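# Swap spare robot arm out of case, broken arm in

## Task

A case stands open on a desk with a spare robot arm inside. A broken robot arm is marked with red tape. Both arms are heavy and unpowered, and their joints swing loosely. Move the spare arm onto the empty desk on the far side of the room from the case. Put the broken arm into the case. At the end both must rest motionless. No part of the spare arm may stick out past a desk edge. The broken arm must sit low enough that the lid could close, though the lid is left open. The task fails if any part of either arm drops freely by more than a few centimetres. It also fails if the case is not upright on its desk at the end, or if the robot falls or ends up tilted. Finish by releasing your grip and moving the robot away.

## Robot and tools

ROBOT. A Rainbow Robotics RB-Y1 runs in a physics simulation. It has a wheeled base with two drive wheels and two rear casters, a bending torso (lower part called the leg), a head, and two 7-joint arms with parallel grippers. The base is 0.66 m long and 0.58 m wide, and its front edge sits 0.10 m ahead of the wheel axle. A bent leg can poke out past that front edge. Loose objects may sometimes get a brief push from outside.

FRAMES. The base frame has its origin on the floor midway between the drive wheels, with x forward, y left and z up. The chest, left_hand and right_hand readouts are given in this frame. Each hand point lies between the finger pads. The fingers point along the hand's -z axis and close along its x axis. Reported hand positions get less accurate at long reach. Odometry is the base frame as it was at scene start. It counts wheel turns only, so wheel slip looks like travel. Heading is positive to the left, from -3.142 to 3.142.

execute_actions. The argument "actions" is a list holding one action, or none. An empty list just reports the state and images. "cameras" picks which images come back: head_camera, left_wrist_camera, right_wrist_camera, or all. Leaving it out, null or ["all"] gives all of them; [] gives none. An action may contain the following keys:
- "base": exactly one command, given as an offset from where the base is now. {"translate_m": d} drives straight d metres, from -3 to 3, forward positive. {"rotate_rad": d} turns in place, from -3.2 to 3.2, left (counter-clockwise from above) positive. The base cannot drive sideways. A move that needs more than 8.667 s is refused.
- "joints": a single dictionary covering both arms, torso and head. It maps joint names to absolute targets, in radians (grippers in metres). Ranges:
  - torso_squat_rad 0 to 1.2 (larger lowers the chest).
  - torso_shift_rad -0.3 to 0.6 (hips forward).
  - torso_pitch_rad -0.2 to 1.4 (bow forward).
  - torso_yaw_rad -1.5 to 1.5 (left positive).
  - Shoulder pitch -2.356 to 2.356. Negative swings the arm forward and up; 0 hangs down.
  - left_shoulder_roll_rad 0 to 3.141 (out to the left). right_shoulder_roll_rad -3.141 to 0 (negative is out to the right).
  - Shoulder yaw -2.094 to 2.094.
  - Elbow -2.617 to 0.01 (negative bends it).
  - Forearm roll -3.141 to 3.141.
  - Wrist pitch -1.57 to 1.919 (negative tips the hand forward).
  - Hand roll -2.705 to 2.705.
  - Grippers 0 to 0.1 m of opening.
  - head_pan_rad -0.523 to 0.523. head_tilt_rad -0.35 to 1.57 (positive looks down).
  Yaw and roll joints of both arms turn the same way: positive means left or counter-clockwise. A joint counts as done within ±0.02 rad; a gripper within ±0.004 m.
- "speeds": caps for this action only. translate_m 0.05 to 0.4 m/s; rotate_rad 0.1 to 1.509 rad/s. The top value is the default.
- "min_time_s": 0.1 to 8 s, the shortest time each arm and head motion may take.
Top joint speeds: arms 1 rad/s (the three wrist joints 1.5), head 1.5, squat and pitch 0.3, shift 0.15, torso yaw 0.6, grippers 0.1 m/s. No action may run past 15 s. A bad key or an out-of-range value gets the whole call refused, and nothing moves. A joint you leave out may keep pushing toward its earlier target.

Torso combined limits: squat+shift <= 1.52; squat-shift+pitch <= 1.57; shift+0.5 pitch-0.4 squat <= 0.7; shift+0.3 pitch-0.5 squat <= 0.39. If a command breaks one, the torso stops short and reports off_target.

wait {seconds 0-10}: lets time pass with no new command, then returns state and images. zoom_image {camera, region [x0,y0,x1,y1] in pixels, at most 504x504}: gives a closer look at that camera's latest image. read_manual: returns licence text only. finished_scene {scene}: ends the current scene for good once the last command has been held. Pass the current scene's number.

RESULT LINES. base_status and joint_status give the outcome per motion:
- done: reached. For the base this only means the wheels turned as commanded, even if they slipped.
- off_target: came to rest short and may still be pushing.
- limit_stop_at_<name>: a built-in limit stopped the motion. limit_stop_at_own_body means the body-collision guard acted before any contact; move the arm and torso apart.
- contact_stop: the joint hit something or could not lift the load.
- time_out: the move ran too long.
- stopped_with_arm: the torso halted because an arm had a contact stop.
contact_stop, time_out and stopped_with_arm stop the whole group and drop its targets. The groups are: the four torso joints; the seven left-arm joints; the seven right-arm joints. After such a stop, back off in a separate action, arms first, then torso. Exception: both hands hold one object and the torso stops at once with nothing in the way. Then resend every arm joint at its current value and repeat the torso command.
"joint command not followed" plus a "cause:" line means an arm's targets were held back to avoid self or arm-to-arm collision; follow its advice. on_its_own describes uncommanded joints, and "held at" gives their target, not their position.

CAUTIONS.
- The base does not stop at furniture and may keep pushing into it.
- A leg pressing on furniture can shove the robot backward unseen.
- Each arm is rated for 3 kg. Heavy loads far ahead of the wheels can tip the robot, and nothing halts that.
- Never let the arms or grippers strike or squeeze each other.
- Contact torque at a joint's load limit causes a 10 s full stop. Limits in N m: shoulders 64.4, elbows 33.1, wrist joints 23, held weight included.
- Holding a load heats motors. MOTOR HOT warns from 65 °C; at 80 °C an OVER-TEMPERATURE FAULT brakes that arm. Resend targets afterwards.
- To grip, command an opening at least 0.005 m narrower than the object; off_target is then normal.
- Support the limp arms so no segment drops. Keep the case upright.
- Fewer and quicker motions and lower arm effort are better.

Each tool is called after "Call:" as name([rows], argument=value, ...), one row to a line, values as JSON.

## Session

Call:
execute_actions(actions=[], cameras=["head_camera"])

Scene clock: 0.00 s.
base_odometry: x=+0.000 y=+0.000 heading=+0.000 (m, m, rad; odometry frame)
base_status: not commanded
joint_positions: torso_squat_rad=+0.350 torso_shift_rad=+0.000 torso_pitch_rad=+0.000 torso_yaw_rad=-0.001 left_shoulder_pitch_rad=-0.025 left_shoulder_roll_rad=+0.020 left_shoulder_yaw_rad=+0.031 left_elbow_rad=-0.284 left_forearm_roll_rad=+0.026 left_wrist_pitch_rad=-0.014 left_hand_roll_rad=-0.007 left_gripper_m=+0.099 right_shoulder_pitch_rad=+0.036 right_shoulder_roll_rad=+0.010 right_shoulder_yaw_rad=+0.027 right_elbow_rad=-0.233 right_forearm_roll_rad=+0.032 right_wrist_pitch_rad=+0.027 right_hand_roll_rad=-0.038 right_gripper_m=+0.100 head_pan_rad=-0.001 head_tilt_rad=+0.401
joint_status: not commanded
chest: x=-0.2280 y=+0.0002 z=+1.2475 quat_wxyz=(+1.000, +0.000, +0.000, +0.000) (m; base frame)
left_hand: x=-0.0689 y=+0.2378 z=+0.5804 quat_wxyz=(+0.987, +0.010, -0.161, +0.019) (m; base frame)
right_hand: x=-0.1462 y=-0.2115 z=+0.5667 quat_wxyz=(+0.996, +0.005, -0.087, +0.003) (m; base frame)
pictures: head_camera
Images, in order (width x height): head_camera 896x504.

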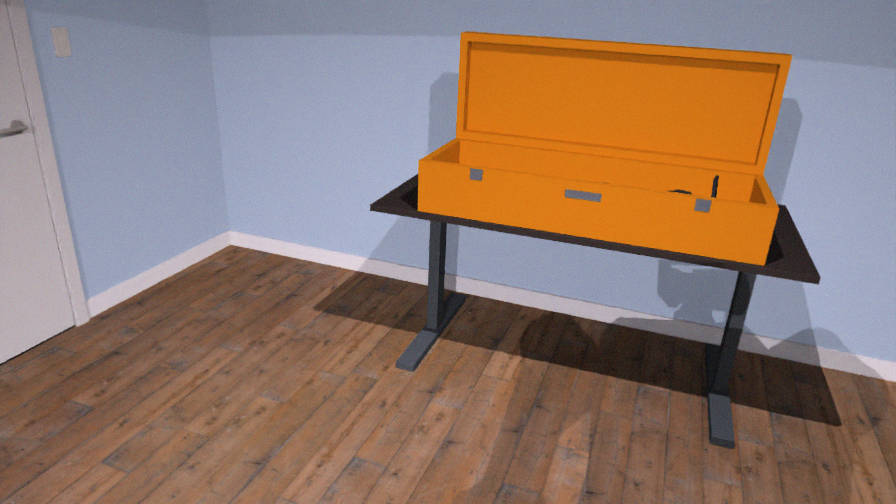

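Call:
execute_actions([
  {"base":{"rotate_rad":-0.14},"joints":{"torso_squat_rad":0,"left_shoulder_roll_rad":0.73,"right_shoulder_roll_rad":-0.73,"left_shoulder_pitch_rad":-1.6,"right_shoulder_pitch_rad":-1.6,"left_shoulder_yaw_rad":-1.571,"right_shoulder_yaw_rad":1.571,"left_forearm_roll_rad":1.87,"right_forearm_roll_rad":-1.87,"left_wrist_pitch_rad":1.37,"right_wrist_pitch_rad":1.37,"left_hand_roll_rad":0.6,"right_hand_roll_rad":-0.6}},
], cameras=[])

Call:
execute_actions([
  {"base":{"translate_m":1.16},"joints":{"left_elbow_rad":-1,"right_elbow_rad":-1,"head_tilt_rad":0.7}},
], cameras=[])

Call:
execute_actions([
  {"base":{"rotate_rad":-0.26}},
], cameras=["head_camera"])

Scene clock: 20.87 s.
base_odometry: x=+0.000 y=+0.000 heading=-0.139 (m, m, rad; odometry frame)
base_status: done
joint_positions: torso_squat_rad=+0.000 torso_shift_rad=+0.000 torso_pitch_rad=-0.001 torso_yaw_rad=-0.001 left_shoulder_pitch_rad=-1.600 left_shoulder_roll_rad=+0.730 left_shoulder_yaw_rad=-1.571 left_elbow_rad=-0.283 left_forearm_roll_rad=+1.870 left_wrist_pitch_rad=+1.370 left_hand_roll_rad=+0.600 left_gripper_m=+0.099 right_shoulder_pitch_rad=-1.600 right_shoulder_roll_rad=-0.730 right_shoulder_yaw_rad=+1.570 right_elbow_rad=-0.233 right_forearm_roll_rad=-1.870 right_wrist_pitch_rad=+1.370 right_hand_roll_rad=-0.600 right_gripper_m=+0.100 head_pan_rad=-0.001 head_tilt_rad=+0.401
joint_status: all done
chest: x=-0.2280 y=+0.0003 z=+1.2899 quat_wxyz=(+1.000, +0.000, +0.000, +0.000) (m; base frame)
left_hand: x=+0.3502 y=+0.3515 z=+1.2061 quat_wxyz=(+0.935, -0.012, -0.132, +0.330) (m; base frame)
right_hand: x=+0.3496 y=-0.3665 z=+1.2123 quat_wxyz=(+0.925, +0.011, -0.141, -0.352) (m; base frame)
pictures: none
No camera images: the call's "cameras" was empty. Leave "cameras" out to get every camera's image.

Scene clock: 25.13 s.
base_odometry: x=+1.149 y=-0.162 heading=-0.140 (m, m, rad; odometry frame)
base_status: done
joint_positions: torso_squat_rad=+0.000 torso_shift_rad=+0.000 torso_pitch_rad=+0.000 torso_yaw_rad=-0.001 left_shoulder_pitch_rad=-1.600 left_shoulder_roll_rad=+0.730 left_shoulder_yaw_rad=-1.571 left_elbow_rad=-1.000 left_forearm_roll_rad=+1.870 left_wrist_pitch_rad=+1.370 left_hand_roll_rad=+0.600 left_gripper_m=+0.099 right_shoulder_pitch_rad=-1.600 right_shoulder_roll_rad=-0.730 right_shoulder_yaw_rad=+1.571 right_elbow_rad=-1.000 right_forearm_roll_rad=-1.870 right_wrist_pitch_rad=+1.370 right_hand_roll_rad=-0.600 right_gripper_m=+0.100 head_pan_rad=-0.001 head_tilt_rad=+0.700
joint_status: all done
chest: x=-0.2279 y=+0.0003 z=+1.2899 quat_wxyz=(+1.000, +0.000, +0.000, +0.000) (m; base frame)
left_hand: x=+0.2714 y=+0.1659 z=+1.1361 quat_wxyz=(+1.000, -0.005, -0.011, +0.000) (m; base frame)
right_hand: x=+0.2712 y=-0.1665 z=+1.1366 quat_wxyz=(+1.000, +0.005, -0.011, -0.001) (m; base frame)
pictures: none
No camera images: the call's "cameras" was empty. Leave "cameras" out to get every camera's image.

Scene clock: 27.00 s.
base_odometry: x=+1.149 y=-0.162 heading=-0.400 (m, m, rad; odometry frame)
base_status: done
joint_positions: torso_squat_rad=+0.000 torso_shift_rad=+0.000 torso_pitch_rad=+0.000 torso_yaw_rad=-0.001 left_shoulder_pitch_rad=-1.600 left_shoulder_roll_rad=+0.730 left_shoulder_yaw_rad=-1.571 left_elbow_rad=-1.000 left_forearm_roll_rad=+1.870 left_wrist_pitch_rad=+1.370 left_hand_roll_rad=+0.600 left_gripper_m=+0.099 right_shoulder_pitch_rad=-1.600 right_shoulder_roll_rad=-0.730 right_shoulder_yaw_rad=+1.571 right_elbow_rad=-1.000 right_forearm_roll_rad=-1.870 right_wrist_pitch_rad=+1.370 right_hand_roll_rad=-0.600 right_gripper_m=+0.100 head_pan_rad=-0.001 head_tilt_rad=+0.700
joint_status: not commanded
chest: x=-0.2279 y=+0.0003 z=+1.2899 quat_wxyz=(+1.000, +0.000, +0.000, +0.000) (m; base frame)
left_hand: x=+0.2714 y=+0.1660 z=+1.1361 quat_wxyz=(+1.000, -0.005, -0.011, +0.001) (m; base frame)
right_hand: x=+0.2712 y=-0.1666 z=+1.1367 quat_wxyz=(+1.000, +0.005, -0.011, -0.001) (m; base frame)
pictures: head_camera
Images, in order (width x height): head_camera 896x504.

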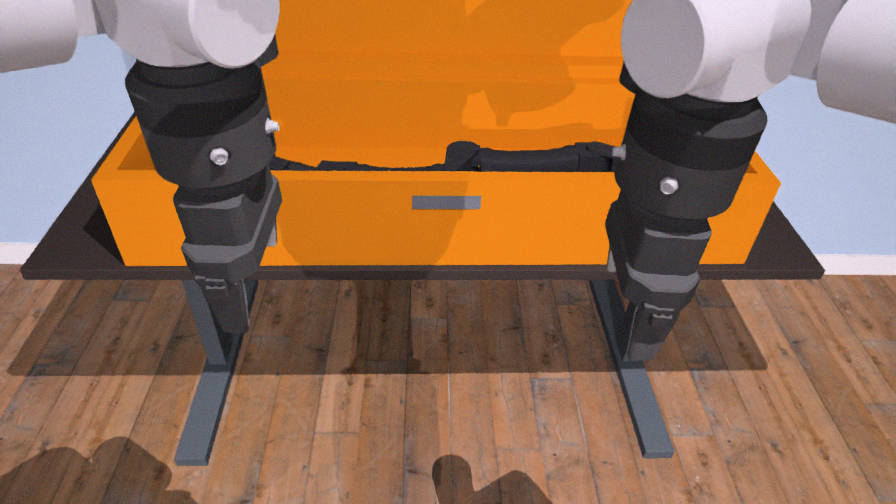

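Call:
execute_actions([
  {"base":{"translate_m":0.6},"joints":{"head_tilt_rad":0.95,"left_shoulder_roll_rad":1.3,"right_shoulder_roll_rad":-1.3}},
], cameras=["head_camera"])

Scene clock: 34.60 s.
base_odometry: x=+1.702 y=-0.396 heading=-0.401 (m, m, rad; odometry frame)
base_status: done
joint_positions: torso_squat_rad=+0.000 torso_shift_rad=+0.000 torso_pitch_rad=+0.000 torso_yaw_rad=-0.001 left_shoulder_pitch_rad=-1.600 left_shoulder_roll_rad=+1.300 left_shoulder_yaw_rad=-1.571 left_elbow_rad=-1.000 left_forearm_roll_rad=+1.870 left_wrist_pitch_rad=+1.370 left_hand_roll_rad=+0.600 left_gripper_m=+0.099 right_shoulder_pitch_rad=-1.600 right_shoulder_roll_rad=-1.300 right_shoulder_yaw_rad=+1.571 right_elbow_rad=-1.000 right_forearm_roll_rad=-1.870 right_wrist_pitch_rad=+1.370 right_hand_roll_rad=-0.600 right_gripper_m=+0.100 head_pan_rad=-0.001 head_tilt_rad=+0.950
joint_status: all done
chest: x=-0.2279 y=+0.0003 z=+1.2899 quat_wxyz=(+1.000, +0.000, +0.000, +0.000) (m; base frame)
left_hand: x=+0.2641 y=+0.4356 z=+1.2337 quat_wxyz=(+0.958, -0.010, -0.108, +0.264) (m; base frame)
right_hand: x=+0.2634 y=-0.4360 z=+1.2347 quat_wxyz=(+0.958, +0.010, -0.108, -0.265) (m; base frame)
pictures: head_camera
Images, in order (width x height): head_camera 896x504.

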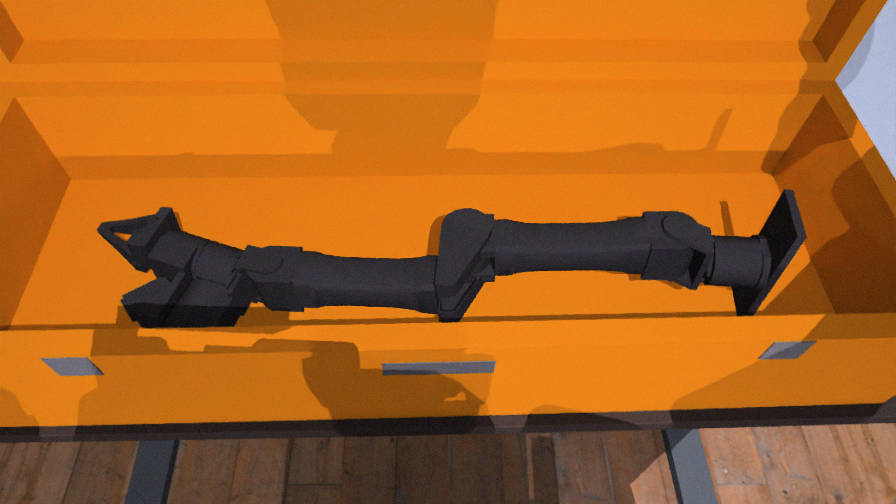

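Call:
execute_actions([
  {"base":{"translate_m":0.11},"joints":{"torso_squat_rad":0.55,"left_shoulder_roll_rad":0.87,"left_elbow_rad":-1.43,"left_wrist_pitch_rad":1.3,"left_forearm_roll_rad":1.79,"left_hand_roll_rad":0.88,"right_shoulder_roll_rad":-0.83,"right_elbow_rad":-1.02,"right_wrist_pitch_rad":1.39,"right_hand_roll_rad":-0.51}},
], cameras=[])

Call:
execute_actions([
  {"joints":{"torso_squat_rad":0.85}},
])

Scene clock: 61.37 s.
base_odometry: x=+1.803 y=-0.439 heading=-0.402 (m, m, rad; odometry frame)
base_status: done
joint_positions: torso_squat_rad=+0.550 torso_shift_rad=+0.000 torso_pitch_rad=-0.001 torso_yaw_rad=-0.001 left_shoulder_pitch_rad=-1.600 left_shoulder_roll_rad=+0.870 left_shoulder_yaw_rad=-1.571 left_elbow_rad=-1.430 left_forearm_roll_rad=+1.790 left_wrist_pitch_rad=+1.300 left_hand_roll_rad=+0.880 left_gripper_m=+0.099 right_shoulder_pitch_rad=-1.600 right_shoulder_roll_rad=-0.830 right_shoulder_yaw_rad=+1.571 right_elbow_rad=-1.020 right_forearm_roll_rad=-1.870 right_wrist_pitch_rad=+1.390 right_hand_roll_rad=-0.510 right_gripper_m=+0.100 head_pan_rad=-0.001 head_tilt_rad=+0.950
joint_status: all done
chest: x=-0.2281 y=+0.0003 z=+1.1867 quat_wxyz=(+1.000, +0.000, +0.000, +0.000) (m; base frame)
left_hand: x=+0.2146 y=+0.1477 z=+1.0235 quat_wxyz=(+1.000, +0.001, -0.013, -0.005) (m; base frame)
right_hand: x=+0.2739 y=-0.2111 z=+1.0489 quat_wxyz=(+1.000, -0.001, -0.017, +0.006) (m; base frame)
pictures: none
No camera images: the call's "cameras" was empty. Leave "cameras" out to get every camera's image.

Scene clock: 63.13 s.
base_odometry: x=+1.803 y=-0.439 heading=-0.402 (m, m, rad; odometry frame)
base_status: not commanded
joint_positions: torso_squat_rad=+0.850 torso_shift_rad=+0.000 torso_pitch_rad=-0.001 torso_yaw_rad=-0.001 left_shoulder_pitch_rad=-1.600 left_shoulder_roll_rad=+0.870 left_shoulder_yaw_rad=-1.571 left_elbow_rad=-1.430 left_forearm_roll_rad=+1.790 left_wrist_pitch_rad=+1.300 left_hand_roll_rad=+0.880 left_gripper_m=+0.099 right_shoulder_pitch_rad=-1.600 right_shoulder_roll_rad=-0.830 right_shoulder_yaw_rad=+1.571 right_elbow_rad=-1.020 right_forearm_roll_rad=-1.870 right_wrist_pitch_rad=+1.390 right_hand_roll_rad=-0.510 right_gripper_m=+0.100 head_pan_rad=-0.001 head_tilt_rad=+0.950
joint_status: all done
chest: x=-0.2281 y=+0.0003 z=+1.0519 quat_wxyz=(+1.000, +0.000, +0.000, +0.000) (m; base frame)
left_hand: x=+0.2146 y=+0.1478 z=+0.8887 quat_wxyz=(+1.000, +0.001, -0.013, -0.005) (m; base frame)
right_hand: x=+0.2739 y=-0.2111 z=+0.9142 quat_wxyz=(+1.000, -0.001, -0.017, +0.006) (m; base frame)
pictures: head_camera, left_wrist_camera, right_wrist_camera
Images, in order (width x height): head_camera 896x504, left_wrist_camera 644x364, right_wrist_camera 644x364.

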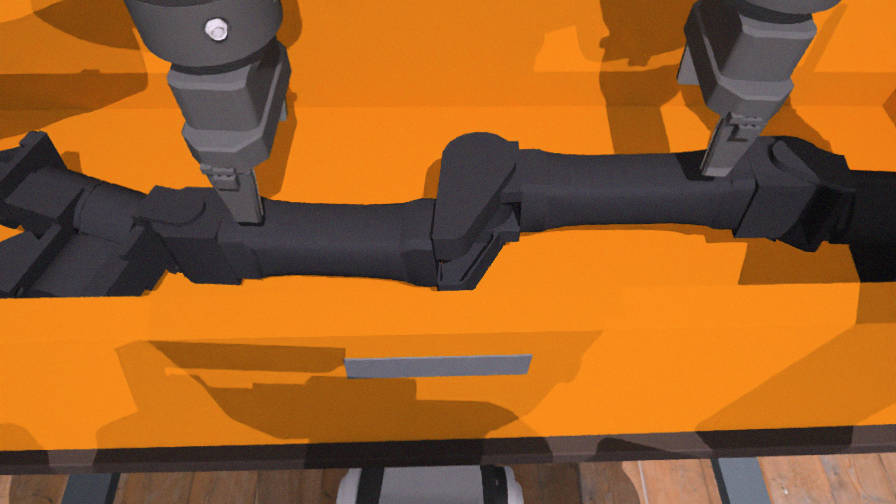

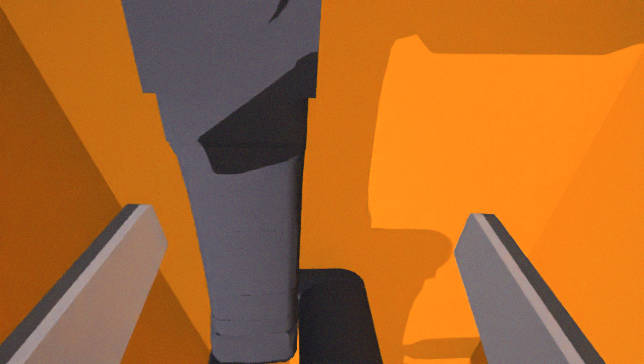

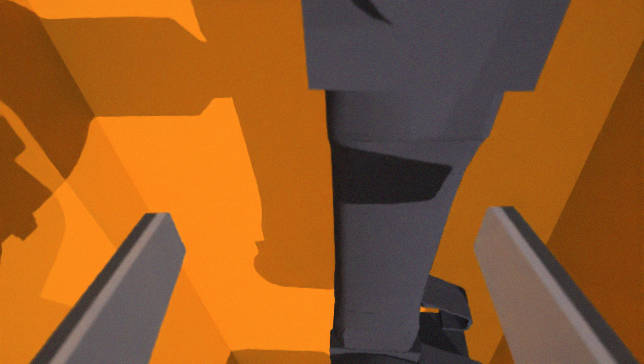

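Call:
execute_actions([
  {"base":{"translate_m":-0.03},"speeds":{"translate_m":0.1}},
], cameras=[])

Call:
execute_actions([
  {"joints":{"torso_squat_rad":0.94}},
])

Scene clock: 72.87 s.
base_odometry: x=+1.775 y=-0.427 heading=-0.402 (m, m, rad; odometry frame)
base_status: done
joint_positions: torso_squat_rad=+0.850 torso_shift_rad=+0.000 torso_pitch_rad=-0.001 torso_yaw_rad=-0.001 left_shoulder_pitch_rad=-1.600 left_shoulder_roll_rad=+0.870 left_shoulder_yaw_rad=-1.571 left_elbow_rad=-1.430 left_forearm_roll_rad=+1.790 left_wrist_pitch_rad=+1.300 left_hand_roll_rad=+0.880 left_gripper_m=+0.099 right_shoulder_pitch_rad=-1.600 right_shoulder_roll_rad=-0.830 right_shoulder_yaw_rad=+1.571 right_elbow_rad=-1.020 right_forearm_roll_rad=-1.870 right_wrist_pitch_rad=+1.390 right_hand_roll_rad=-0.510 right_gripper_m=+0.100 head_pan_rad=-0.001 head_tilt_rad=+0.950
joint_status: not commanded
chest: x=-0.2281 y=+0.0003 z=+1.0519 quat_wxyz=(+1.000, +0.000, +0.000, +0.000) (m; base frame)
left_hand: x=+0.2146 y=+0.1478 z=+0.8887 quat_wxyz=(+1.000, +0.001, -0.013, -0.005) (m; base frame)
right_hand: x=+0.2739 y=-0.2111 z=+0.9141 quat_wxyz=(+1.000, -0.001, -0.017, +0.006) (m; base frame)
pictures: none
No camera images: the call's "cameras" was empty. Leave "cameras" out to get every camera's image.

Scene clock: 73.93 s.
base_odometry: x=+1.775 y=-0.427 heading=-0.402 (m, m, rad; odometry frame)
base_status: not commanded
joint_positions: torso_squat_rad=+0.940 torso_shift_rad=+0.000 torso_pitch_rad=-0.001 torso_yaw_rad=-0.001 left_shoulder_pitch_rad=-1.600 left_shoulder_roll_rad=+0.870 left_shoulder_yaw_rad=-1.571 left_elbow_rad=-1.430 left_forearm_roll_rad=+1.790 left_wrist_pitch_rad=+1.300 left_hand_roll_rad=+0.880 left_gripper_m=+0.099 right_shoulder_pitch_rad=-1.600 right_shoulder_roll_rad=-0.830 right_shoulder_yaw_rad=+1.571 right_elbow_rad=-1.020 right_forearm_roll_rad=-1.870 right_wrist_pitch_rad=+1.390 right_hand_roll_rad=-0.510 right_gripper_m=+0.100 head_pan_rad=-0.001 head_tilt_rad=+0.950
joint_status: all done
chest: x=-0.2281 y=+0.0003 z=+1.0028 quat_wxyz=(+1.000, +0.000, +0.000, +0.000) (m; base frame)
left_hand: x=+0.2146 y=+0.1478 z=+0.8396 quat_wxyz=(+1.000, +0.001, -0.013, -0.005) (m; base frame)
right_hand: x=+0.2739 y=-0.2111 z=+0.8650 quat_wxyz=(+1.000, -0.001, -0.017, +0.006) (m; base frame)
pictures: head_camera, left_wrist_camera, right_wrist_camera
Images, in order (width x height): head_camera 896x504, left_wrist_camera 644x364, right_wrist_camera 644x364.

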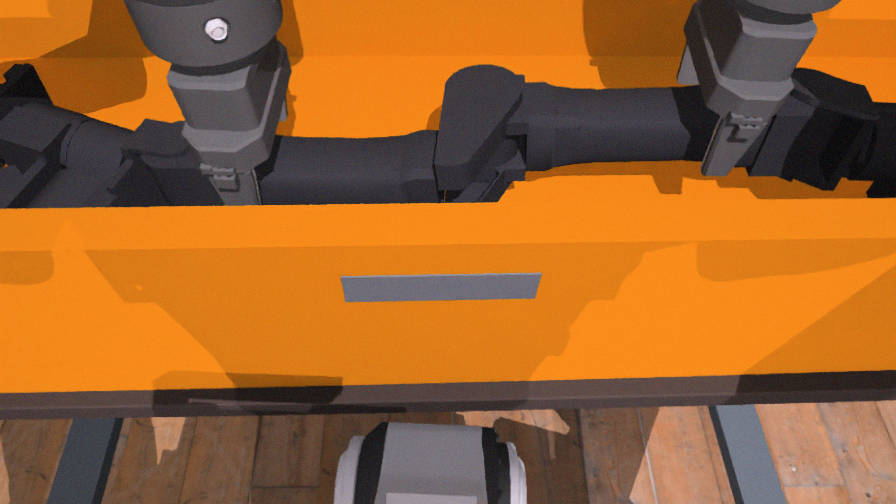

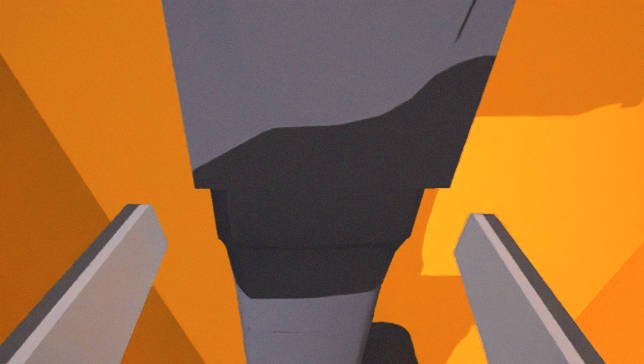

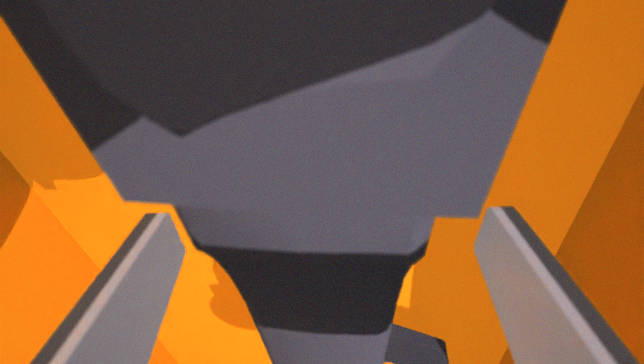

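Call:
execute_actions([
  {"joints":{"left_shoulder_roll_rad":0.80,"left_hand_roll_rad":0.95,"left_wrist_pitch_rad":1.29,"right_shoulder_roll_rad":-0.75,"right_hand_roll_rad":-0.585,"right_wrist_pitch_rad":1.37}},
])

Scene clock: 81.43 s.
base_odometry: x=+1.775 y=-0.427 heading=-0.402 (m, m, rad; odometry frame)
base_status: not commanded
joint_positions: torso_squat_rad=+0.940 torso_shift_rad=+0.000 torso_pitch_rad=-0.001 torso_yaw_rad=-0.001 left_shoulder_pitch_rad=-1.600 left_shoulder_roll_rad=+0.800 left_shoulder_yaw_rad=-1.571 left_elbow_rad=-1.430 left_forearm_roll_rad=+1.790 left_wrist_pitch_rad=+1.290 left_hand_roll_rad=+0.950 left_gripper_m=+0.099 right_shoulder_pitch_rad=-1.600 right_shoulder_roll_rad=-0.750 right_shoulder_yaw_rad=+1.571 right_elbow_rad=-1.020 right_forearm_roll_rad=-1.870 right_wrist_pitch_rad=+1.370 right_hand_roll_rad=-0.585 right_gripper_m=+0.100 head_pan_rad=-0.001 head_tilt_rad=+0.950
joint_status: all done
chest: x=-0.2281 y=+0.0003 z=+1.0028 quat_wxyz=(+1.000, +0.000, +0.000, +0.000) (m; base frame)
left_hand: x=+0.2043 y=+0.1177 z=+0.8290 quat_wxyz=(+1.000, -0.003, -0.004, -0.003) (m; base frame)
right_hand: x=+0.2695 y=-0.1716 z=+0.8513 quat_wxyz=(+1.000, +0.004, -0.012, +0.006) (m; base frame)
pictures: head_camera, left_wrist_camera, right_wrist_camera
Images, in order (width x height): head_camera 896x504, left_wrist_camera 644x364, right_wrist_camera 644x364.

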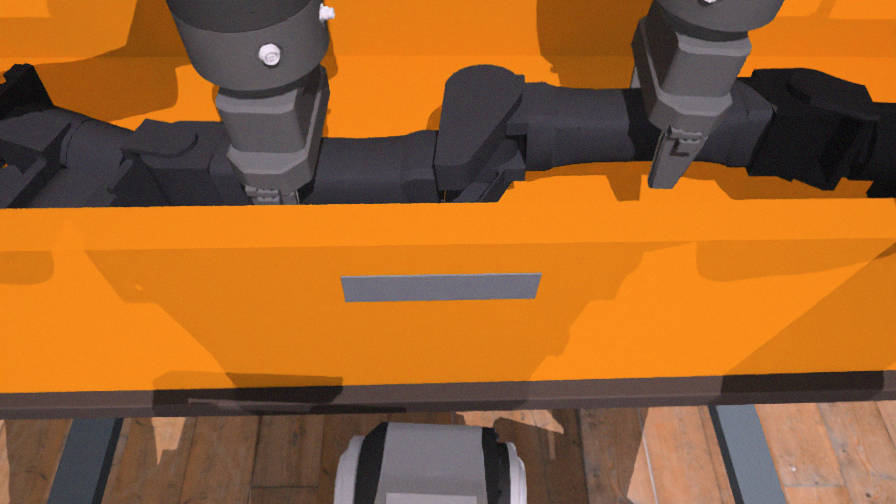

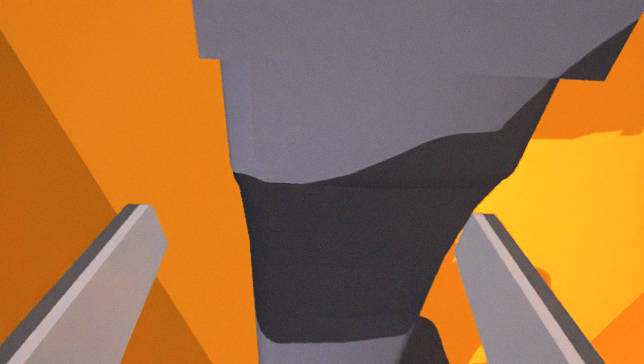

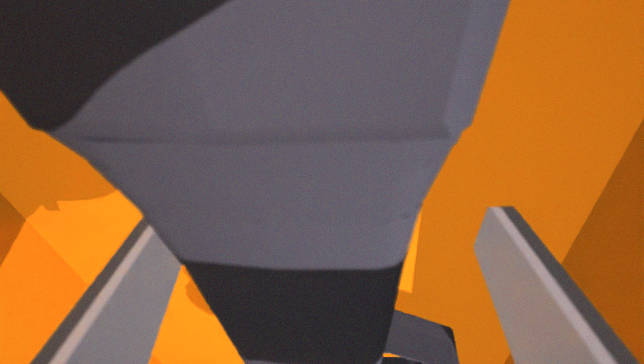

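Call:
execute_actions([
  {"base":{"translate_m":0.015},"speeds":{"translate_m":0.05}},
], cameras=[])

Call:
execute_actions([
  {"joints":{"torso_squat_rad":0.96,"left_shoulder_pitch_rad":-1.58}},
])

Scene clock: 88.30 s.
base_odometry: x=+1.789 y=-0.433 heading=-0.402 (m, m, rad; odometry frame)
base_status: done
joint_positions: torso_squat_rad=+0.940 torso_shift_rad=+0.000 torso_pitch_rad=+0.000 torso_yaw_rad=-0.001 left_shoulder_pitch_rad=-1.600 left_shoulder_roll_rad=+0.800 left_shoulder_yaw_rad=-1.571 left_elbow_rad=-1.430 left_forearm_roll_rad=+1.790 left_wrist_pitch_rad=+1.290 left_hand_roll_rad=+0.950 left_gripper_m=+0.099 right_shoulder_pitch_rad=-1.600 right_shoulder_roll_rad=-0.750 right_shoulder_yaw_rad=+1.571 right_elbow_rad=-1.020 right_forearm_roll_rad=-1.870 right_wrist_pitch_rad=+1.370 right_hand_roll_rad=-0.585 right_gripper_m=+0.100 head_pan_rad=-0.001 head_tilt_rad=+0.950
joint_status: not commanded
chest: x=-0.2280 y=+0.0003 z=+1.0028 quat_wxyz=(+1.000, +0.000, +0.000, +0.000) (m; base frame)
left_hand: x=+0.2043 y=+0.1177 z=+0.8289 quat_wxyz=(+1.000, -0.003, -0.004, -0.003) (m; base frame)
right_hand: x=+0.2695 y=-0.1716 z=+0.8513 quat_wxyz=(+1.000, +0.004, -0.011, +0.006) (m; base frame)
pictures: none
No camera images: the call's "cameras" was empty. Leave "cameras" out to get every camera's image.

Scene clock: 89.20 s.
base_odometry: x=+1.789 y=-0.433 heading=-0.402 (m, m, rad; odometry frame)
base_status: not commanded
joint_positions: torso_squat_rad=+0.960 torso_shift_rad=+0.000 torso_pitch_rad=-0.001 torso_yaw_rad=-0.001 left_shoulder_pitch_rad=-1.580 left_shoulder_roll_rad=+0.800 left_shoulder_yaw_rad=-1.571 left_elbow_rad=-1.430 left_forearm_roll_rad=+1.790 left_wrist_pitch_rad=+1.290 left_hand_roll_rad=+0.950 left_gripper_m=+0.099 right_shoulder_pitch_rad=-1.600 right_shoulder_roll_rad=-0.750 right_shoulder_yaw_rad=+1.571 right_elbow_rad=-1.020 right_forearm_roll_rad=-1.870 right_wrist_pitch_rad=+1.370 right_hand_roll_rad=-0.585 right_gripper_m=+0.100 head_pan_rad=-0.001 head_tilt_rad=+0.950
joint_status: all done
chest: x=-0.2281 y=+0.0003 z=+0.9914 quat_wxyz=(+1.000, +0.000, +0.000, +0.000) (m; base frame)
left_hand: x=+0.2001 y=+0.1207 z=+0.8096 quat_wxyz=(+1.000, -0.003, +0.005, +0.001) (m; base frame)
right_hand: x=+0.2695 y=-0.1717 z=+0.8400 quat_wxyz=(+1.000, +0.004, -0.012, +0.006) (m; base frame)
pictures: head_camera, left_wrist_camera, right_wrist_camera
Images, in order (width x height): head_camera 896x504, left_wrist_camera 644x364, right_wrist_camera 644x364.

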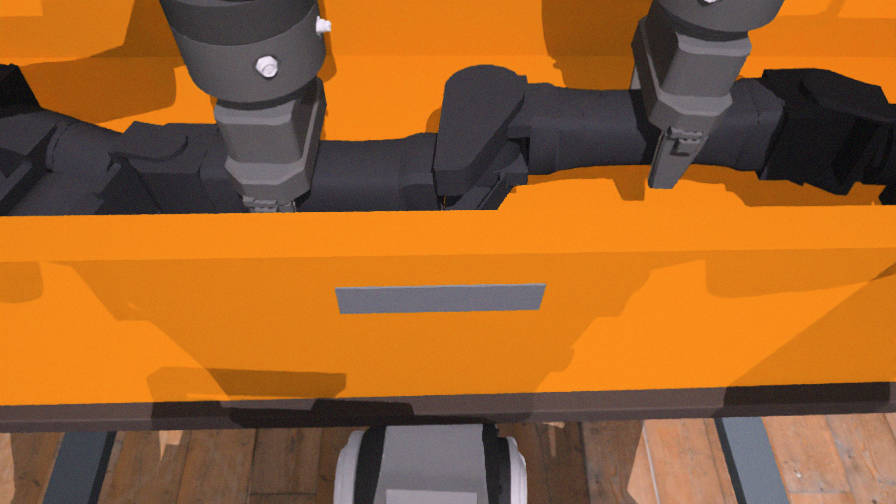

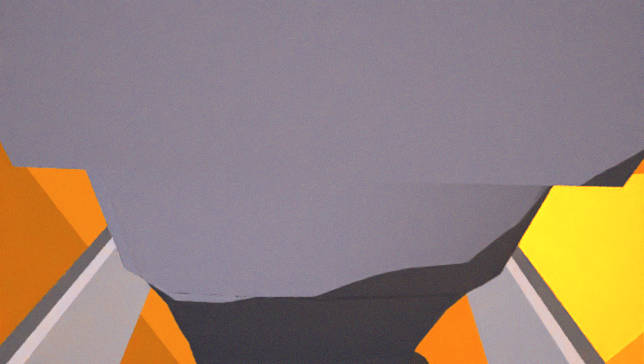

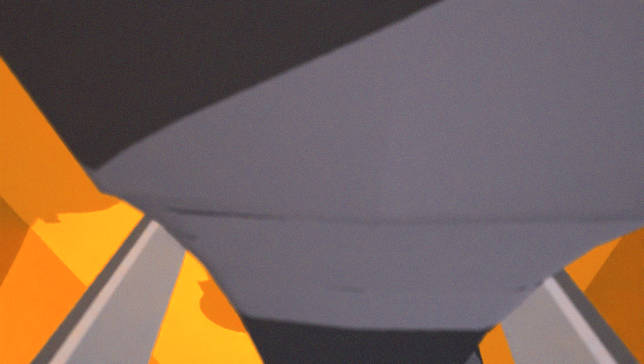

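Good. Grasp and lift.

Call:
execute_actions([
  {"joints":{"left_gripper_m":0,"right_gripper_m":0}},
], cameras=[])

Call:
execute_actions([
  {"joints":{"torso_squat_rad":0.8}},
], cameras=["head_camera"])

Call:
execute_actions([
  {"joints":{"torso_squat_rad":0.0,"head_pan_rad":0.25}},
], cameras=["head_camera"])

Scene clock: 97.63 s.
base_odometry: x=+1.789 y=-0.433 heading=-0.402 (m, m, rad; odometry frame)
base_status: not commanded
joint_positions: torso_squat_rad=+0.960 torso_shift_rad=+0.000 torso_pitch_rad=-0.001 torso_yaw_rad=-0.001 left_shoulder_pitch_rad=-1.580 left_shoulder_roll_rad=+0.800 left_shoulder_yaw_rad=-1.571 left_elbow_rad=-1.429 left_forearm_roll_rad=+1.790 left_wrist_pitch_rad=+1.290 left_hand_roll_rad=+0.950 left_gripper_m=+0.054 right_shoulder_pitch_rad=-1.600 right_shoulder_roll_rad=-0.749 right_shoulder_yaw_rad=+1.571 right_elbow_rad=-1.021 right_forearm_roll_rad=-1.870 right_wrist_pitch_rad=+1.370 right_hand_roll_rad=-0.585 right_gripper_m=+0.055 head_pan_rad=-0.001 head_tilt_rad=+0.950
joint_status: left_gripper_m off_target (ended at +0.054, target +0.000); right_gripper_m off_target (ended at +0.055, target +0.000)
chest: x=-0.2281 y=+0.0003 z=+0.9914 quat_wxyz=(+1.000, +0.000, +0.000, +0.000) (m; base frame)
left_hand: x=+0.2006 y=+0.1209 z=+0.8098 quat_wxyz=(+1.000, -0.003, +0.004, +0.001) (m; base frame)
right_hand: x=+0.2692 y=-0.1713 z=+0.8397 quat_wxyz=(+1.000, +0.004, -0.011, +0.007) (m; base frame)
pictures: none
No camera images: the call's "cameras" was empty. Leave "cameras" out to get every camera's image.

Scene clock: 98.93 s.
base_odometry: x=+1.789 y=-0.433 heading=-0.402 (m, m, rad; odometry frame)
base_status: not commanded
joint_positions: torso_squat_rad=+0.800 torso_shift_rad=+0.001 torso_pitch_rad=+0.001 torso_yaw_rad=-0.001 left_shoulder_pitch_rad=-1.578 left_shoulder_roll_rad=+0.799 left_shoulder_yaw_rad=-1.572 left_elbow_rad=-1.430 left_forearm_roll_rad=+1.790 left_wrist_pitch_rad=+1.290 left_hand_roll_rad=+0.950 left_gripper_m=+0.054 right_shoulder_pitch_rad=-1.598 right_shoulder_roll_rad=-0.748 right_shoulder_yaw_rad=+1.572 right_elbow_rad=-1.021 right_forearm_roll_rad=-1.870 right_wrist_pitch_rad=+1.370 right_hand_roll_rad=-0.585 right_gripper_m=+0.054 head_pan_rad=-0.001 head_tilt_rad=+0.950
joint_status: all done
chest: x=-0.2273 y=+0.0003 z=+1.0777 quat_wxyz=(+1.000, +0.000, +0.001, +0.000) (m; base frame)
left_hand: x=+0.1998 y=+0.1209 z=+0.8936 quat_wxyz=(+1.000, -0.002, +0.007, +0.000) (m; base frame)
right_hand: x=+0.2691 y=-0.1714 z=+0.9237 quat_wxyz=(+1.000, +0.004, -0.009, +0.007) (m; base frame)
pictures: head_camera
Images, in order (width x height): head_camera 896x504.

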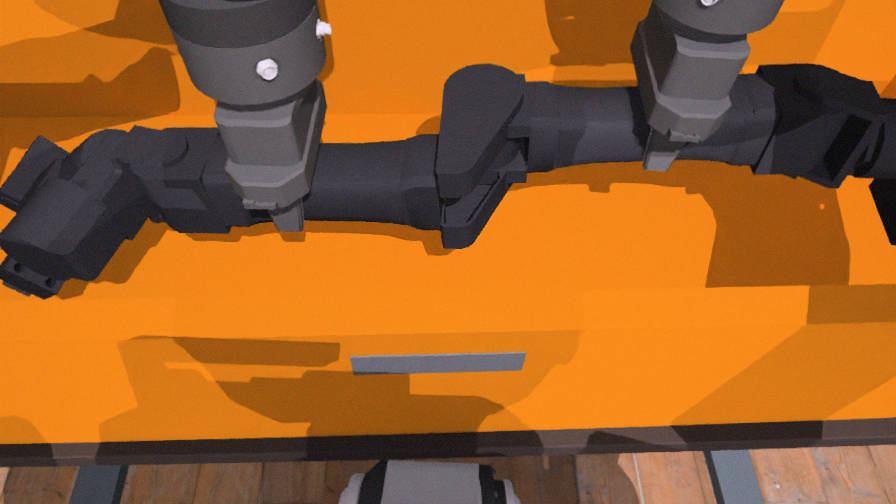

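Scene clock: 102.37 s.
base_odometry: x=+1.789 y=-0.433 heading=-0.402 (m, m, rad; odometry frame)
base_status: not commanded
joint_positions: torso_squat_rad=+0.000 torso_shift_rad=+0.001 torso_pitch_rad=+0.001 torso_yaw_rad=-0.001 left_shoulder_pitch_rad=-1.577 left_shoulder_roll_rad=+0.798 left_shoulder_yaw_rad=-1.573 left_elbow_rad=-1.430 left_forearm_roll_rad=+1.790 left_wrist_pitch_rad=+1.290 left_hand_roll_rad=+0.950 left_gripper_m=+0.054 right_shoulder_pitch_rad=-1.598 right_shoulder_roll_rad=-0.748 right_shoulder_yaw_rad=+1.572 right_elbow_rad=-1.021 right_forearm_roll_rad=-1.870 right_wrist_pitch_rad=+1.370 right_hand_roll_rad=-0.585 right_gripper_m=+0.054 head_pan_rad=+0.250 head_tilt_rad=+0.950
joint_status: all done
chest: x=-0.2269 y=+0.0003 z=+1.2899 quat_wxyz=(+1.000, +0.000, +0.001, +0.000) (m; base frame)
left_hand: x=+0.1998 y=+0.1209 z=+1.1054 quat_wxyz=(+1.000, -0.002, +0.008, +0.000) (m; base frame)
right_hand: x=+0.2693 y=-0.1714 z=+1.1357 quat_wxyz=(+1.000, +0.004, -0.009, +0.007) (m; base frame)
pictures: head_camera
Images, in order (width x height): head_camera 896x504.

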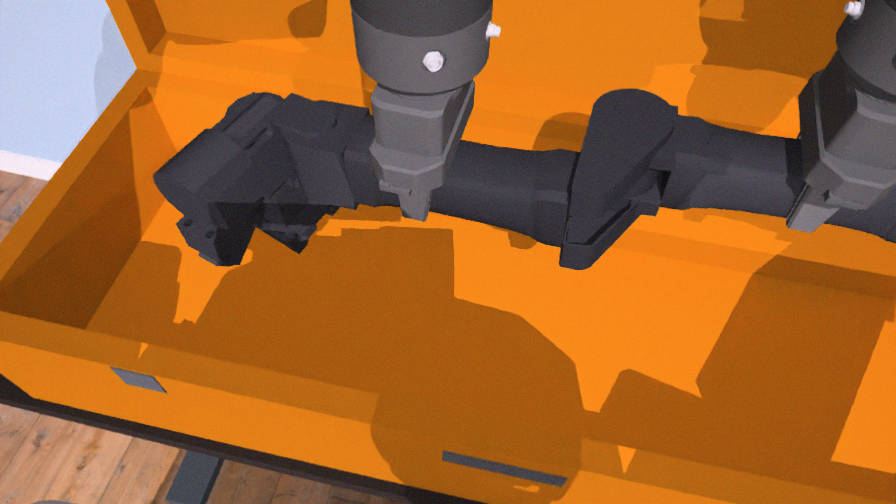

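Call:
execute_actions([
  {"joints":{"torso_pitch_rad":-0.2}},
], cameras=[])

Call:
execute_actions([
  {"base":{"translate_m":-0.75},"speeds":{"translate_m":0.25},"joints":{"head_pan_rad":0,"head_tilt_rad":0.6}},
], cameras=[])

Call:
execute_actions([
  {"base":{"rotate_rad":1.57},"speeds":{"rotate_rad":0.7}},
], cameras=["head_camera"])

Call:
execute_actions([
  {"base":{"rotate_rad":1.3},"speeds":{"rotate_rad":0.7}},
], cameras=["head_camera"])

Scene clock: 117.57 s.
base_odometry: x=+1.789 y=-0.433 heading=-0.402 (m, m, rad; odometry frame)
base_status: not commanded
joint_positions: torso_squat_rad=+0.000 torso_shift_rad=+0.001 torso_pitch_rad=-0.199 torso_yaw_rad=-0.001 left_shoulder_pitch_rad=-1.577 left_shoulder_roll_rad=+0.798 left_shoulder_yaw_rad=-1.573 left_elbow_rad=-1.431 left_forearm_roll_rad=+1.790 left_wrist_pitch_rad=+1.290 left_hand_roll_rad=+0.950 left_gripper_m=+0.054 right_shoulder_pitch_rad=-1.598 right_shoulder_roll_rad=-0.748 right_shoulder_yaw_rad=+1.572 right_elbow_rad=-1.021 right_forearm_roll_rad=-1.870 right_wrist_pitch_rad=+1.370 right_hand_roll_rad=-0.585 right_gripper_m=+0.054 head_pan_rad=+0.250 head_tilt_rad=+0.950
joint_status: all done
chest: x=-0.2885 y=+0.0003 z=+1.2838 quat_wxyz=(+0.995, +0.000, -0.099, +0.000) (m; base frame)
left_hand: x=+0.1662 y=+0.1208 z=+1.1876 quat_wxyz=(+0.996, -0.002, -0.092, +0.000) (m; base frame)
right_hand: x=+0.2284 y=-0.1714 z=+1.2312 quat_wxyz=(+0.994, +0.003, -0.108, +0.007) (m; base frame)
pictures: none
No camera images: the call's "cameras" was empty. Leave "cameras" out to get every camera's image.

Scene clock: 121.83 s.
base_odometry: x=+1.099 y=-0.139 heading=-0.404 (m, m, rad; odometry frame)
base_status: done
joint_positions: torso_squat_rad=+0.000 torso_shift_rad=+0.001 torso_pitch_rad=-0.199 torso_yaw_rad=-0.001 left_shoulder_pitch_rad=-1.577 left_shoulder_roll_rad=+0.798 left_shoulder_yaw_rad=-1.573 left_elbow_rad=-1.431 left_forearm_roll_rad=+1.790 left_wrist_pitch_rad=+1.290 left_hand_roll_rad=+0.950 left_gripper_m=+0.054 right_shoulder_pitch_rad=-1.598 right_shoulder_roll_rad=-0.748 right_shoulder_yaw_rad=+1.572 right_elbow_rad=-1.021 right_forearm_roll_rad=-1.870 right_wrist_pitch_rad=+1.370 right_hand_roll_rad=-0.585 right_gripper_m=+0.054 head_pan_rad=+0.000 head_tilt_rad=+0.600
joint_status: all done
chest: x=-0.2885 y=+0.0002 z=+1.2838 quat_wxyz=(+0.995, +0.000, -0.099, +0.000) (m; base frame)
left_hand: x=+0.1662 y=+0.1208 z=+1.1875 quat_wxyz=(+0.996, -0.002, -0.092, +0.000) (m; base frame)
right_hand: x=+0.2284 y=-0.1715 z=+1.2311 quat_wxyz=(+0.994, +0.003, -0.108, +0.007) (m; base frame)
pictures: none
No camera images: the call's "cameras" was empty. Leave "cameras" out to get every camera's image.

Scene clock: 125.83 s.
base_odometry: x=+1.099 y=-0.139 heading=+1.165 (m, m, rad; odometry frame)
base_status: done
joint_positions: torso_squat_rad=+0.000 torso_shift_rad=+0.001 torso_pitch_rad=-0.199 torso_yaw_rad=-0.001 left_shoulder_pitch_rad=-1.577 left_shoulder_roll_rad=+0.798 left_shoulder_yaw_rad=-1.573 left_elbow_rad=-1.431 left_forearm_roll_rad=+1.790 left_wrist_pitch_rad=+1.290 left_hand_roll_rad=+0.950 left_gripper_m=+0.054 right_shoulder_pitch_rad=-1.598 right_shoulder_roll_rad=-0.748 right_shoulder_yaw_rad=+1.572 right_elbow_rad=-1.021 right_forearm_roll_rad=-1.870 right_wrist_pitch_rad=+1.370 right_hand_roll_rad=-0.585 right_gripper_m=+0.054 head_pan_rad=+0.000 head_tilt_rad=+0.600
joint_status: not commanded
chest: x=-0.2885 y=+0.0002 z=+1.2838 quat_wxyz=(+0.995, +0.000, -0.099, +0.000) (m; base frame)
left_hand: x=+0.1662 y=+0.1207 z=+1.1876 quat_wxyz=(+0.996, -0.002, -0.092, +0.000) (m; base frame)
right_hand: x=+0.2284 y=-0.1715 z=+1.2311 quat_wxyz=(+0.994, +0.003, -0.108, +0.007) (m; base frame)
pictures: head_camera
Images, in order (width x height): head_camera 896x504.

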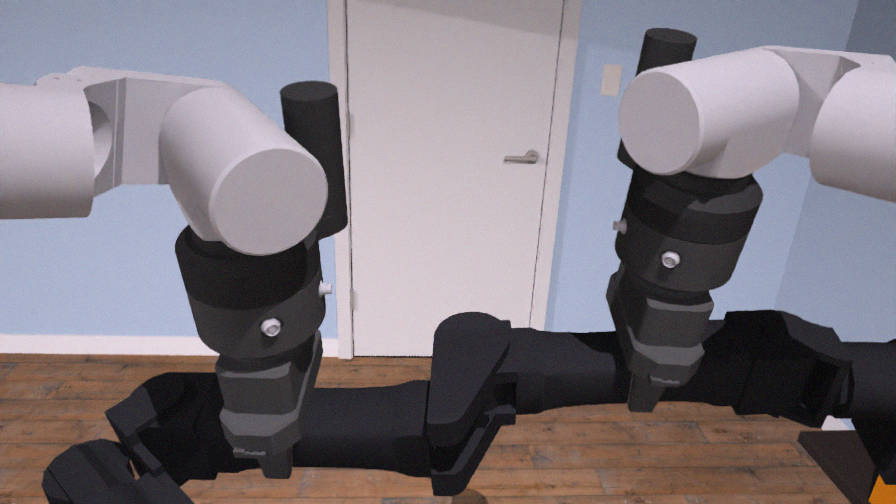

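Scene clock: 129.43 s.
base_odometry: x=+1.099 y=-0.139 heading=+2.465 (m, m, rad; odometry frame)
base_status: done
joint_positions: torso_squat_rad=+0.000 torso_shift_rad=+0.001 torso_pitch_rad=-0.199 torso_yaw_rad=-0.001 left_shoulder_pitch_rad=-1.577 left_shoulder_roll_rad=+0.798 left_shoulder_yaw_rad=-1.573 left_elbow_rad=-1.431 left_forearm_roll_rad=+1.790 left_wrist_pitch_rad=+1.290 left_hand_roll_rad=+0.950 left_gripper_m=+0.054 right_shoulder_pitch_rad=-1.597 right_shoulder_roll_rad=-0.748 right_shoulder_yaw_rad=+1.572 right_elbow_rad=-1.021 right_forearm_roll_rad=-1.870 right_wrist_pitch_rad=+1.370 right_hand_roll_rad=-0.585 right_gripper_m=+0.054 head_pan_rad=+0.000 head_tilt_rad=+0.600
joint_status: not commanded
chest: x=-0.2885 y=+0.0002 z=+1.2838 quat_wxyz=(+0.995, +0.000, -0.099, +0.000) (m; base frame)
left_hand: x=+0.1662 y=+0.1207 z=+1.1875 quat_wxyz=(+0.996, -0.002, -0.092, +0.000) (m; base frame)
right_hand: x=+0.2284 y=-0.1715 z=+1.2311 quat_wxyz=(+0.994, +0.003, -0.108, +0.007) (m; base frame)
pictures: head_camera
Images, in order (width x height): head_camera 896x504.

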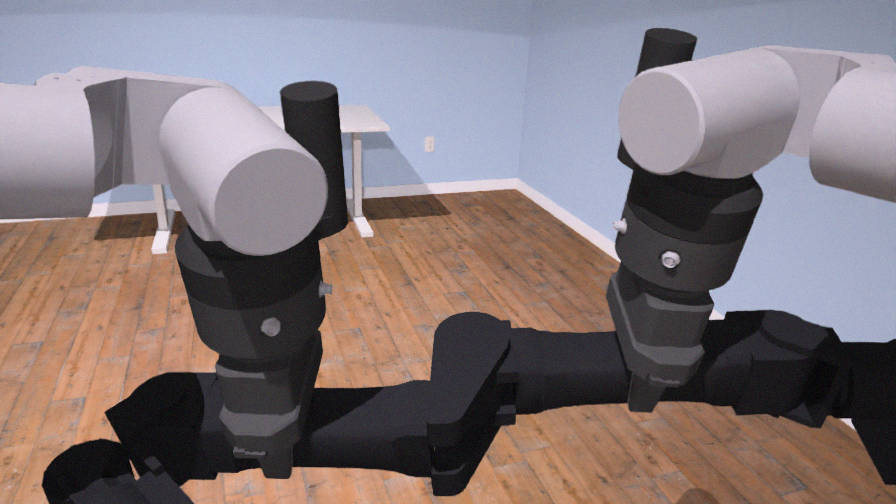

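Call:
execute_actions([
  {"base":{"rotate_rad":0.345},"speeds":{"rotate_rad":0.7},"joints":{"torso_pitch_rad":0}},
], cameras=[])

Call:
execute_actions([
  {"base":{"translate_m":2.7}},
], cameras=[])

Call:
execute_actions([
  {"base":{"rotate_rad":-0.07}},
], cameras=["head_camera"])

Scene clock: 146.80 s.
base_odometry: x=+1.099 y=-0.140 heading=+2.809 (m, m, rad; odometry frame)
base_status: done
joint_positions: torso_squat_rad=+0.000 torso_shift_rad=+0.001 torso_pitch_rad=+0.002 torso_yaw_rad=-0.001 left_shoulder_pitch_rad=-1.577 left_shoulder_roll_rad=+0.798 left_shoulder_yaw_rad=-1.573 left_elbow_rad=-1.431 left_forearm_roll_rad=+1.790 left_wrist_pitch_rad=+1.290 left_hand_roll_rad=+0.950 left_gripper_m=+0.054 right_shoulder_pitch_rad=-1.598 right_shoulder_roll_rad=-0.748 right_shoulder_yaw_rad=+1.572 right_elbow_rad=-1.021 right_forearm_roll_rad=-1.870 right_wrist_pitch_rad=+1.370 right_hand_roll_rad=-0.585 right_gripper_m=+0.054 head_pan_rad=+0.000 head_tilt_rad=+0.600
joint_status: all done
chest: x=-0.2269 y=+0.0002 z=+1.2899 quat_wxyz=(+1.000, +0.000, +0.001, +0.000) (m; base frame)
left_hand: x=+0.1997 y=+0.1208 z=+1.1052 quat_wxyz=(+1.000, -0.002, +0.008, +0.000) (m; base frame)
right_hand: x=+0.2694 y=-0.1715 z=+1.1355 quat_wxyz=(+1.000, +0.004, -0.009, +0.007) (m; base frame)
pictures: none
No camera images: the call's "cameras" was empty. Leave "cameras" out to get every camera's image.

Scene clock: 154.87 s.
base_odometry: x=-1.454 y=+0.740 heading=+2.810 (m, m, rad; odometry frame)
base_status: done
joint_positions: torso_squat_rad=+0.000 torso_shift_rad=+0.001 torso_pitch_rad=+0.002 torso_yaw_rad=-0.001 left_shoulder_pitch_rad=-1.577 left_shoulder_roll_rad=+0.798 left_shoulder_yaw_rad=-1.573 left_elbow_rad=-1.431 left_forearm_roll_rad=+1.790 left_wrist_pitch_rad=+1.290 left_hand_roll_rad=+0.950 left_gripper_m=+0.054 right_shoulder_pitch_rad=-1.598 right_shoulder_roll_rad=-0.748 right_shoulder_yaw_rad=+1.572 right_elbow_rad=-1.021 right_forearm_roll_rad=-1.870 right_wrist_pitch_rad=+1.370 right_hand_roll_rad=-0.585 right_gripper_m=+0.054 head_pan_rad=+0.000 head_tilt_rad=+0.600
joint_status: not commanded
chest: x=-0.2268 y=+0.0002 z=+1.2899 quat_wxyz=(+1.000, +0.000, +0.001, +0.000) (m; base frame)
left_hand: x=+0.1999 y=+0.1208 z=+1.1052 quat_wxyz=(+1.000, -0.002, +0.008, +0.000) (m; base frame)
right_hand: x=+0.2695 y=-0.1715 z=+1.1355 quat_wxyz=(+1.000, +0.004, -0.009, +0.007) (m; base frame)
pictures: none
No camera images: the call's "cameras" was empty. Leave "cameras" out to get every camera's image.

Scene clock: 156.40 s.
base_odometry: x=-1.454 y=+0.740 heading=+2.741 (m, m, rad; odometry frame)
base_status: done
joint_positions: torso_squat_rad=+0.000 torso_shift_rad=+0.001 torso_pitch_rad=+0.002 torso_yaw_rad=-0.001 left_shoulder_pitch_rad=-1.577 left_shoulder_roll_rad=+0.798 left_shoulder_yaw_rad=-1.573 left_elbow_rad=-1.431 left_forearm_roll_rad=+1.790 left_wrist_pitch_rad=+1.290 left_hand_roll_rad=+0.950 left_gripper_m=+0.054 right_shoulder_pitch_rad=-1.598 right_shoulder_roll_rad=-0.748 right_shoulder_yaw_rad=+1.572 right_elbow_rad=-1.021 right_forearm_roll_rad=-1.870 right_wrist_pitch_rad=+1.370 right_hand_roll_rad=-0.585 right_gripper_m=+0.054 head_pan_rad=+0.000 head_tilt_rad=+0.600
joint_status: not commanded
chest: x=-0.2269 y=+0.0002 z=+1.2899 quat_wxyz=(+1.000, +0.000, +0.001, +0.000) (m; base frame)
left_hand: x=+0.1998 y=+0.1208 z=+1.1052 quat_wxyz=(+1.000, -0.002, +0.008, +0.000) (m; base frame)
right_hand: x=+0.2694 y=-0.1715 z=+1.1356 quat_wxyz=(+1.000, +0.004, -0.009, +0.007) (m; base frame)
pictures: head_camera
Images, in order (width x height): head_camera 896x504.

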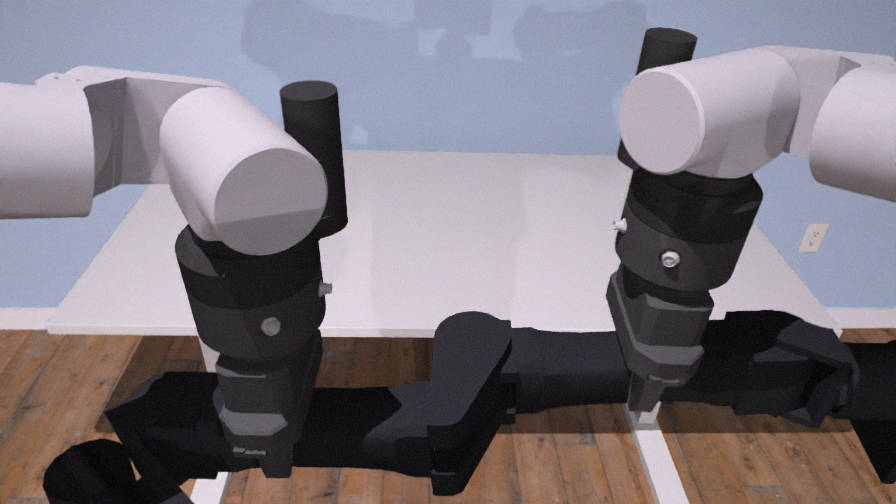

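Call:
execute_actions([
  {"base":{"translate_m":0.68},"speeds":{"translate_m":0.3},"joints":{"head_tilt_rad":1.0,"head_pan_rad":0.3}},
], cameras=[])

Call:
execute_actions([
  {"joints":{"torso_squat_rad":0.6,"torso_shift_rad":0.1,"torso_yaw_rad":0.1}},
], cameras=["head_camera"])

Scene clock: 170.67 s.
base_odometry: x=-2.080 y=+1.006 heading=+2.740 (m, m, rad; odometry frame)
base_status: done
joint_positions: torso_squat_rad=+0.000 torso_shift_rad=+0.001 torso_pitch_rad=+0.002 torso_yaw_rad=-0.001 left_shoulder_pitch_rad=-1.577 left_shoulder_roll_rad=+0.798 left_shoulder_yaw_rad=-1.573 left_elbow_rad=-1.431 left_forearm_roll_rad=+1.790 left_wrist_pitch_rad=+1.290 left_hand_roll_rad=+0.950 left_gripper_m=+0.054 right_shoulder_pitch_rad=-1.598 right_shoulder_roll_rad=-0.748 right_shoulder_yaw_rad=+1.572 right_elbow_rad=-1.021 right_forearm_roll_rad=-1.870 right_wrist_pitch_rad=+1.370 right_hand_roll_rad=-0.585 right_gripper_m=+0.054 head_pan_rad=+0.300 head_tilt_rad=+1.000
joint_status: all done
chest: x=-0.2268 y=+0.0002 z=+1.2899 quat_wxyz=(+1.000, +0.000, +0.001, +0.000) (m; base frame)
left_hand: x=+0.1999 y=+0.1208 z=+1.1052 quat_wxyz=(+1.000, -0.002, +0.008, +0.000) (m; base frame)
right_hand: x=+0.2695 y=-0.1715 z=+1.1355 quat_wxyz=(+1.000, +0.004, -0.009, +0.007) (m; base frame)
pictures: none
No camera images: the call's "cameras" was empty. Leave "cameras" out to get every camera's image.

Scene clock: 173.47 s.
base_odometry: x=-2.080 y=+1.006 heading=+2.740 (m, m, rad; odometry frame)
base_status: not commanded
joint_positions: torso_squat_rad=+0.600 torso_shift_rad=+0.101 torso_pitch_rad=+0.001 torso_yaw_rad=+0.100 left_shoulder_pitch_rad=-1.577 left_shoulder_roll_rad=+0.798 left_shoulder_yaw_rad=-1.573 left_elbow_rad=-1.431 left_forearm_roll_rad=+1.790 left_wrist_pitch_rad=+1.290 left_hand_roll_rad=+0.950 left_gripper_m=+0.054 right_shoulder_pitch_rad=-1.598 right_shoulder_roll_rad=-0.748 right_shoulder_yaw_rad=+1.572 right_elbow_rad=-1.021 right_forearm_roll_rad=-1.870 right_wrist_pitch_rad=+1.370 right_hand_roll_rad=-0.585 right_gripper_m=+0.054 head_pan_rad=+0.300 head_tilt_rad=+1.000
joint_status: all done
chest: x=-0.1695 y=+0.0002 z=+1.1648 quat_wxyz=(+0.999, +0.000, +0.001, +0.050) (m; base frame)
left_hand: x=+0.2429 y=+0.1632 z=+0.9802 quat_wxyz=(+0.999, -0.002, +0.008, +0.051) (m; base frame)
right_hand: x=+0.3415 y=-0.1206 z=+1.0105 quat_wxyz=(+0.998, +0.004, -0.008, +0.057) (m; base frame)
pictures: head_camera
Images, in order (width x height): head_camera 896x504.

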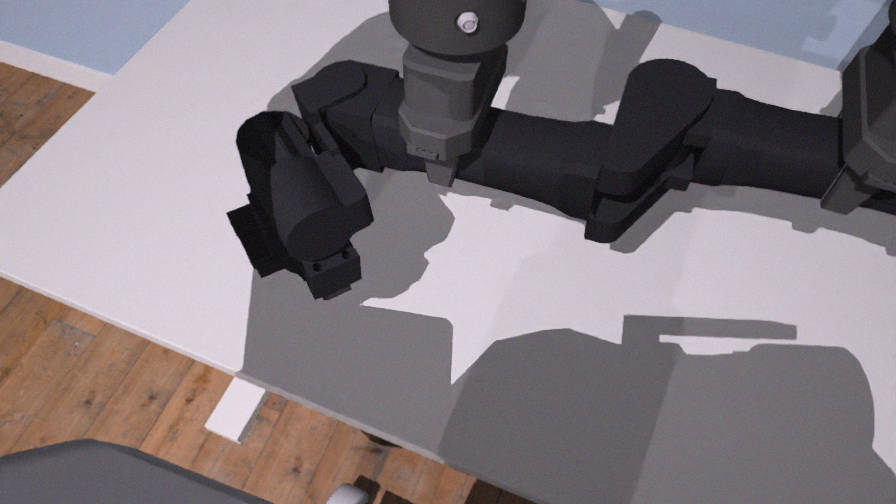

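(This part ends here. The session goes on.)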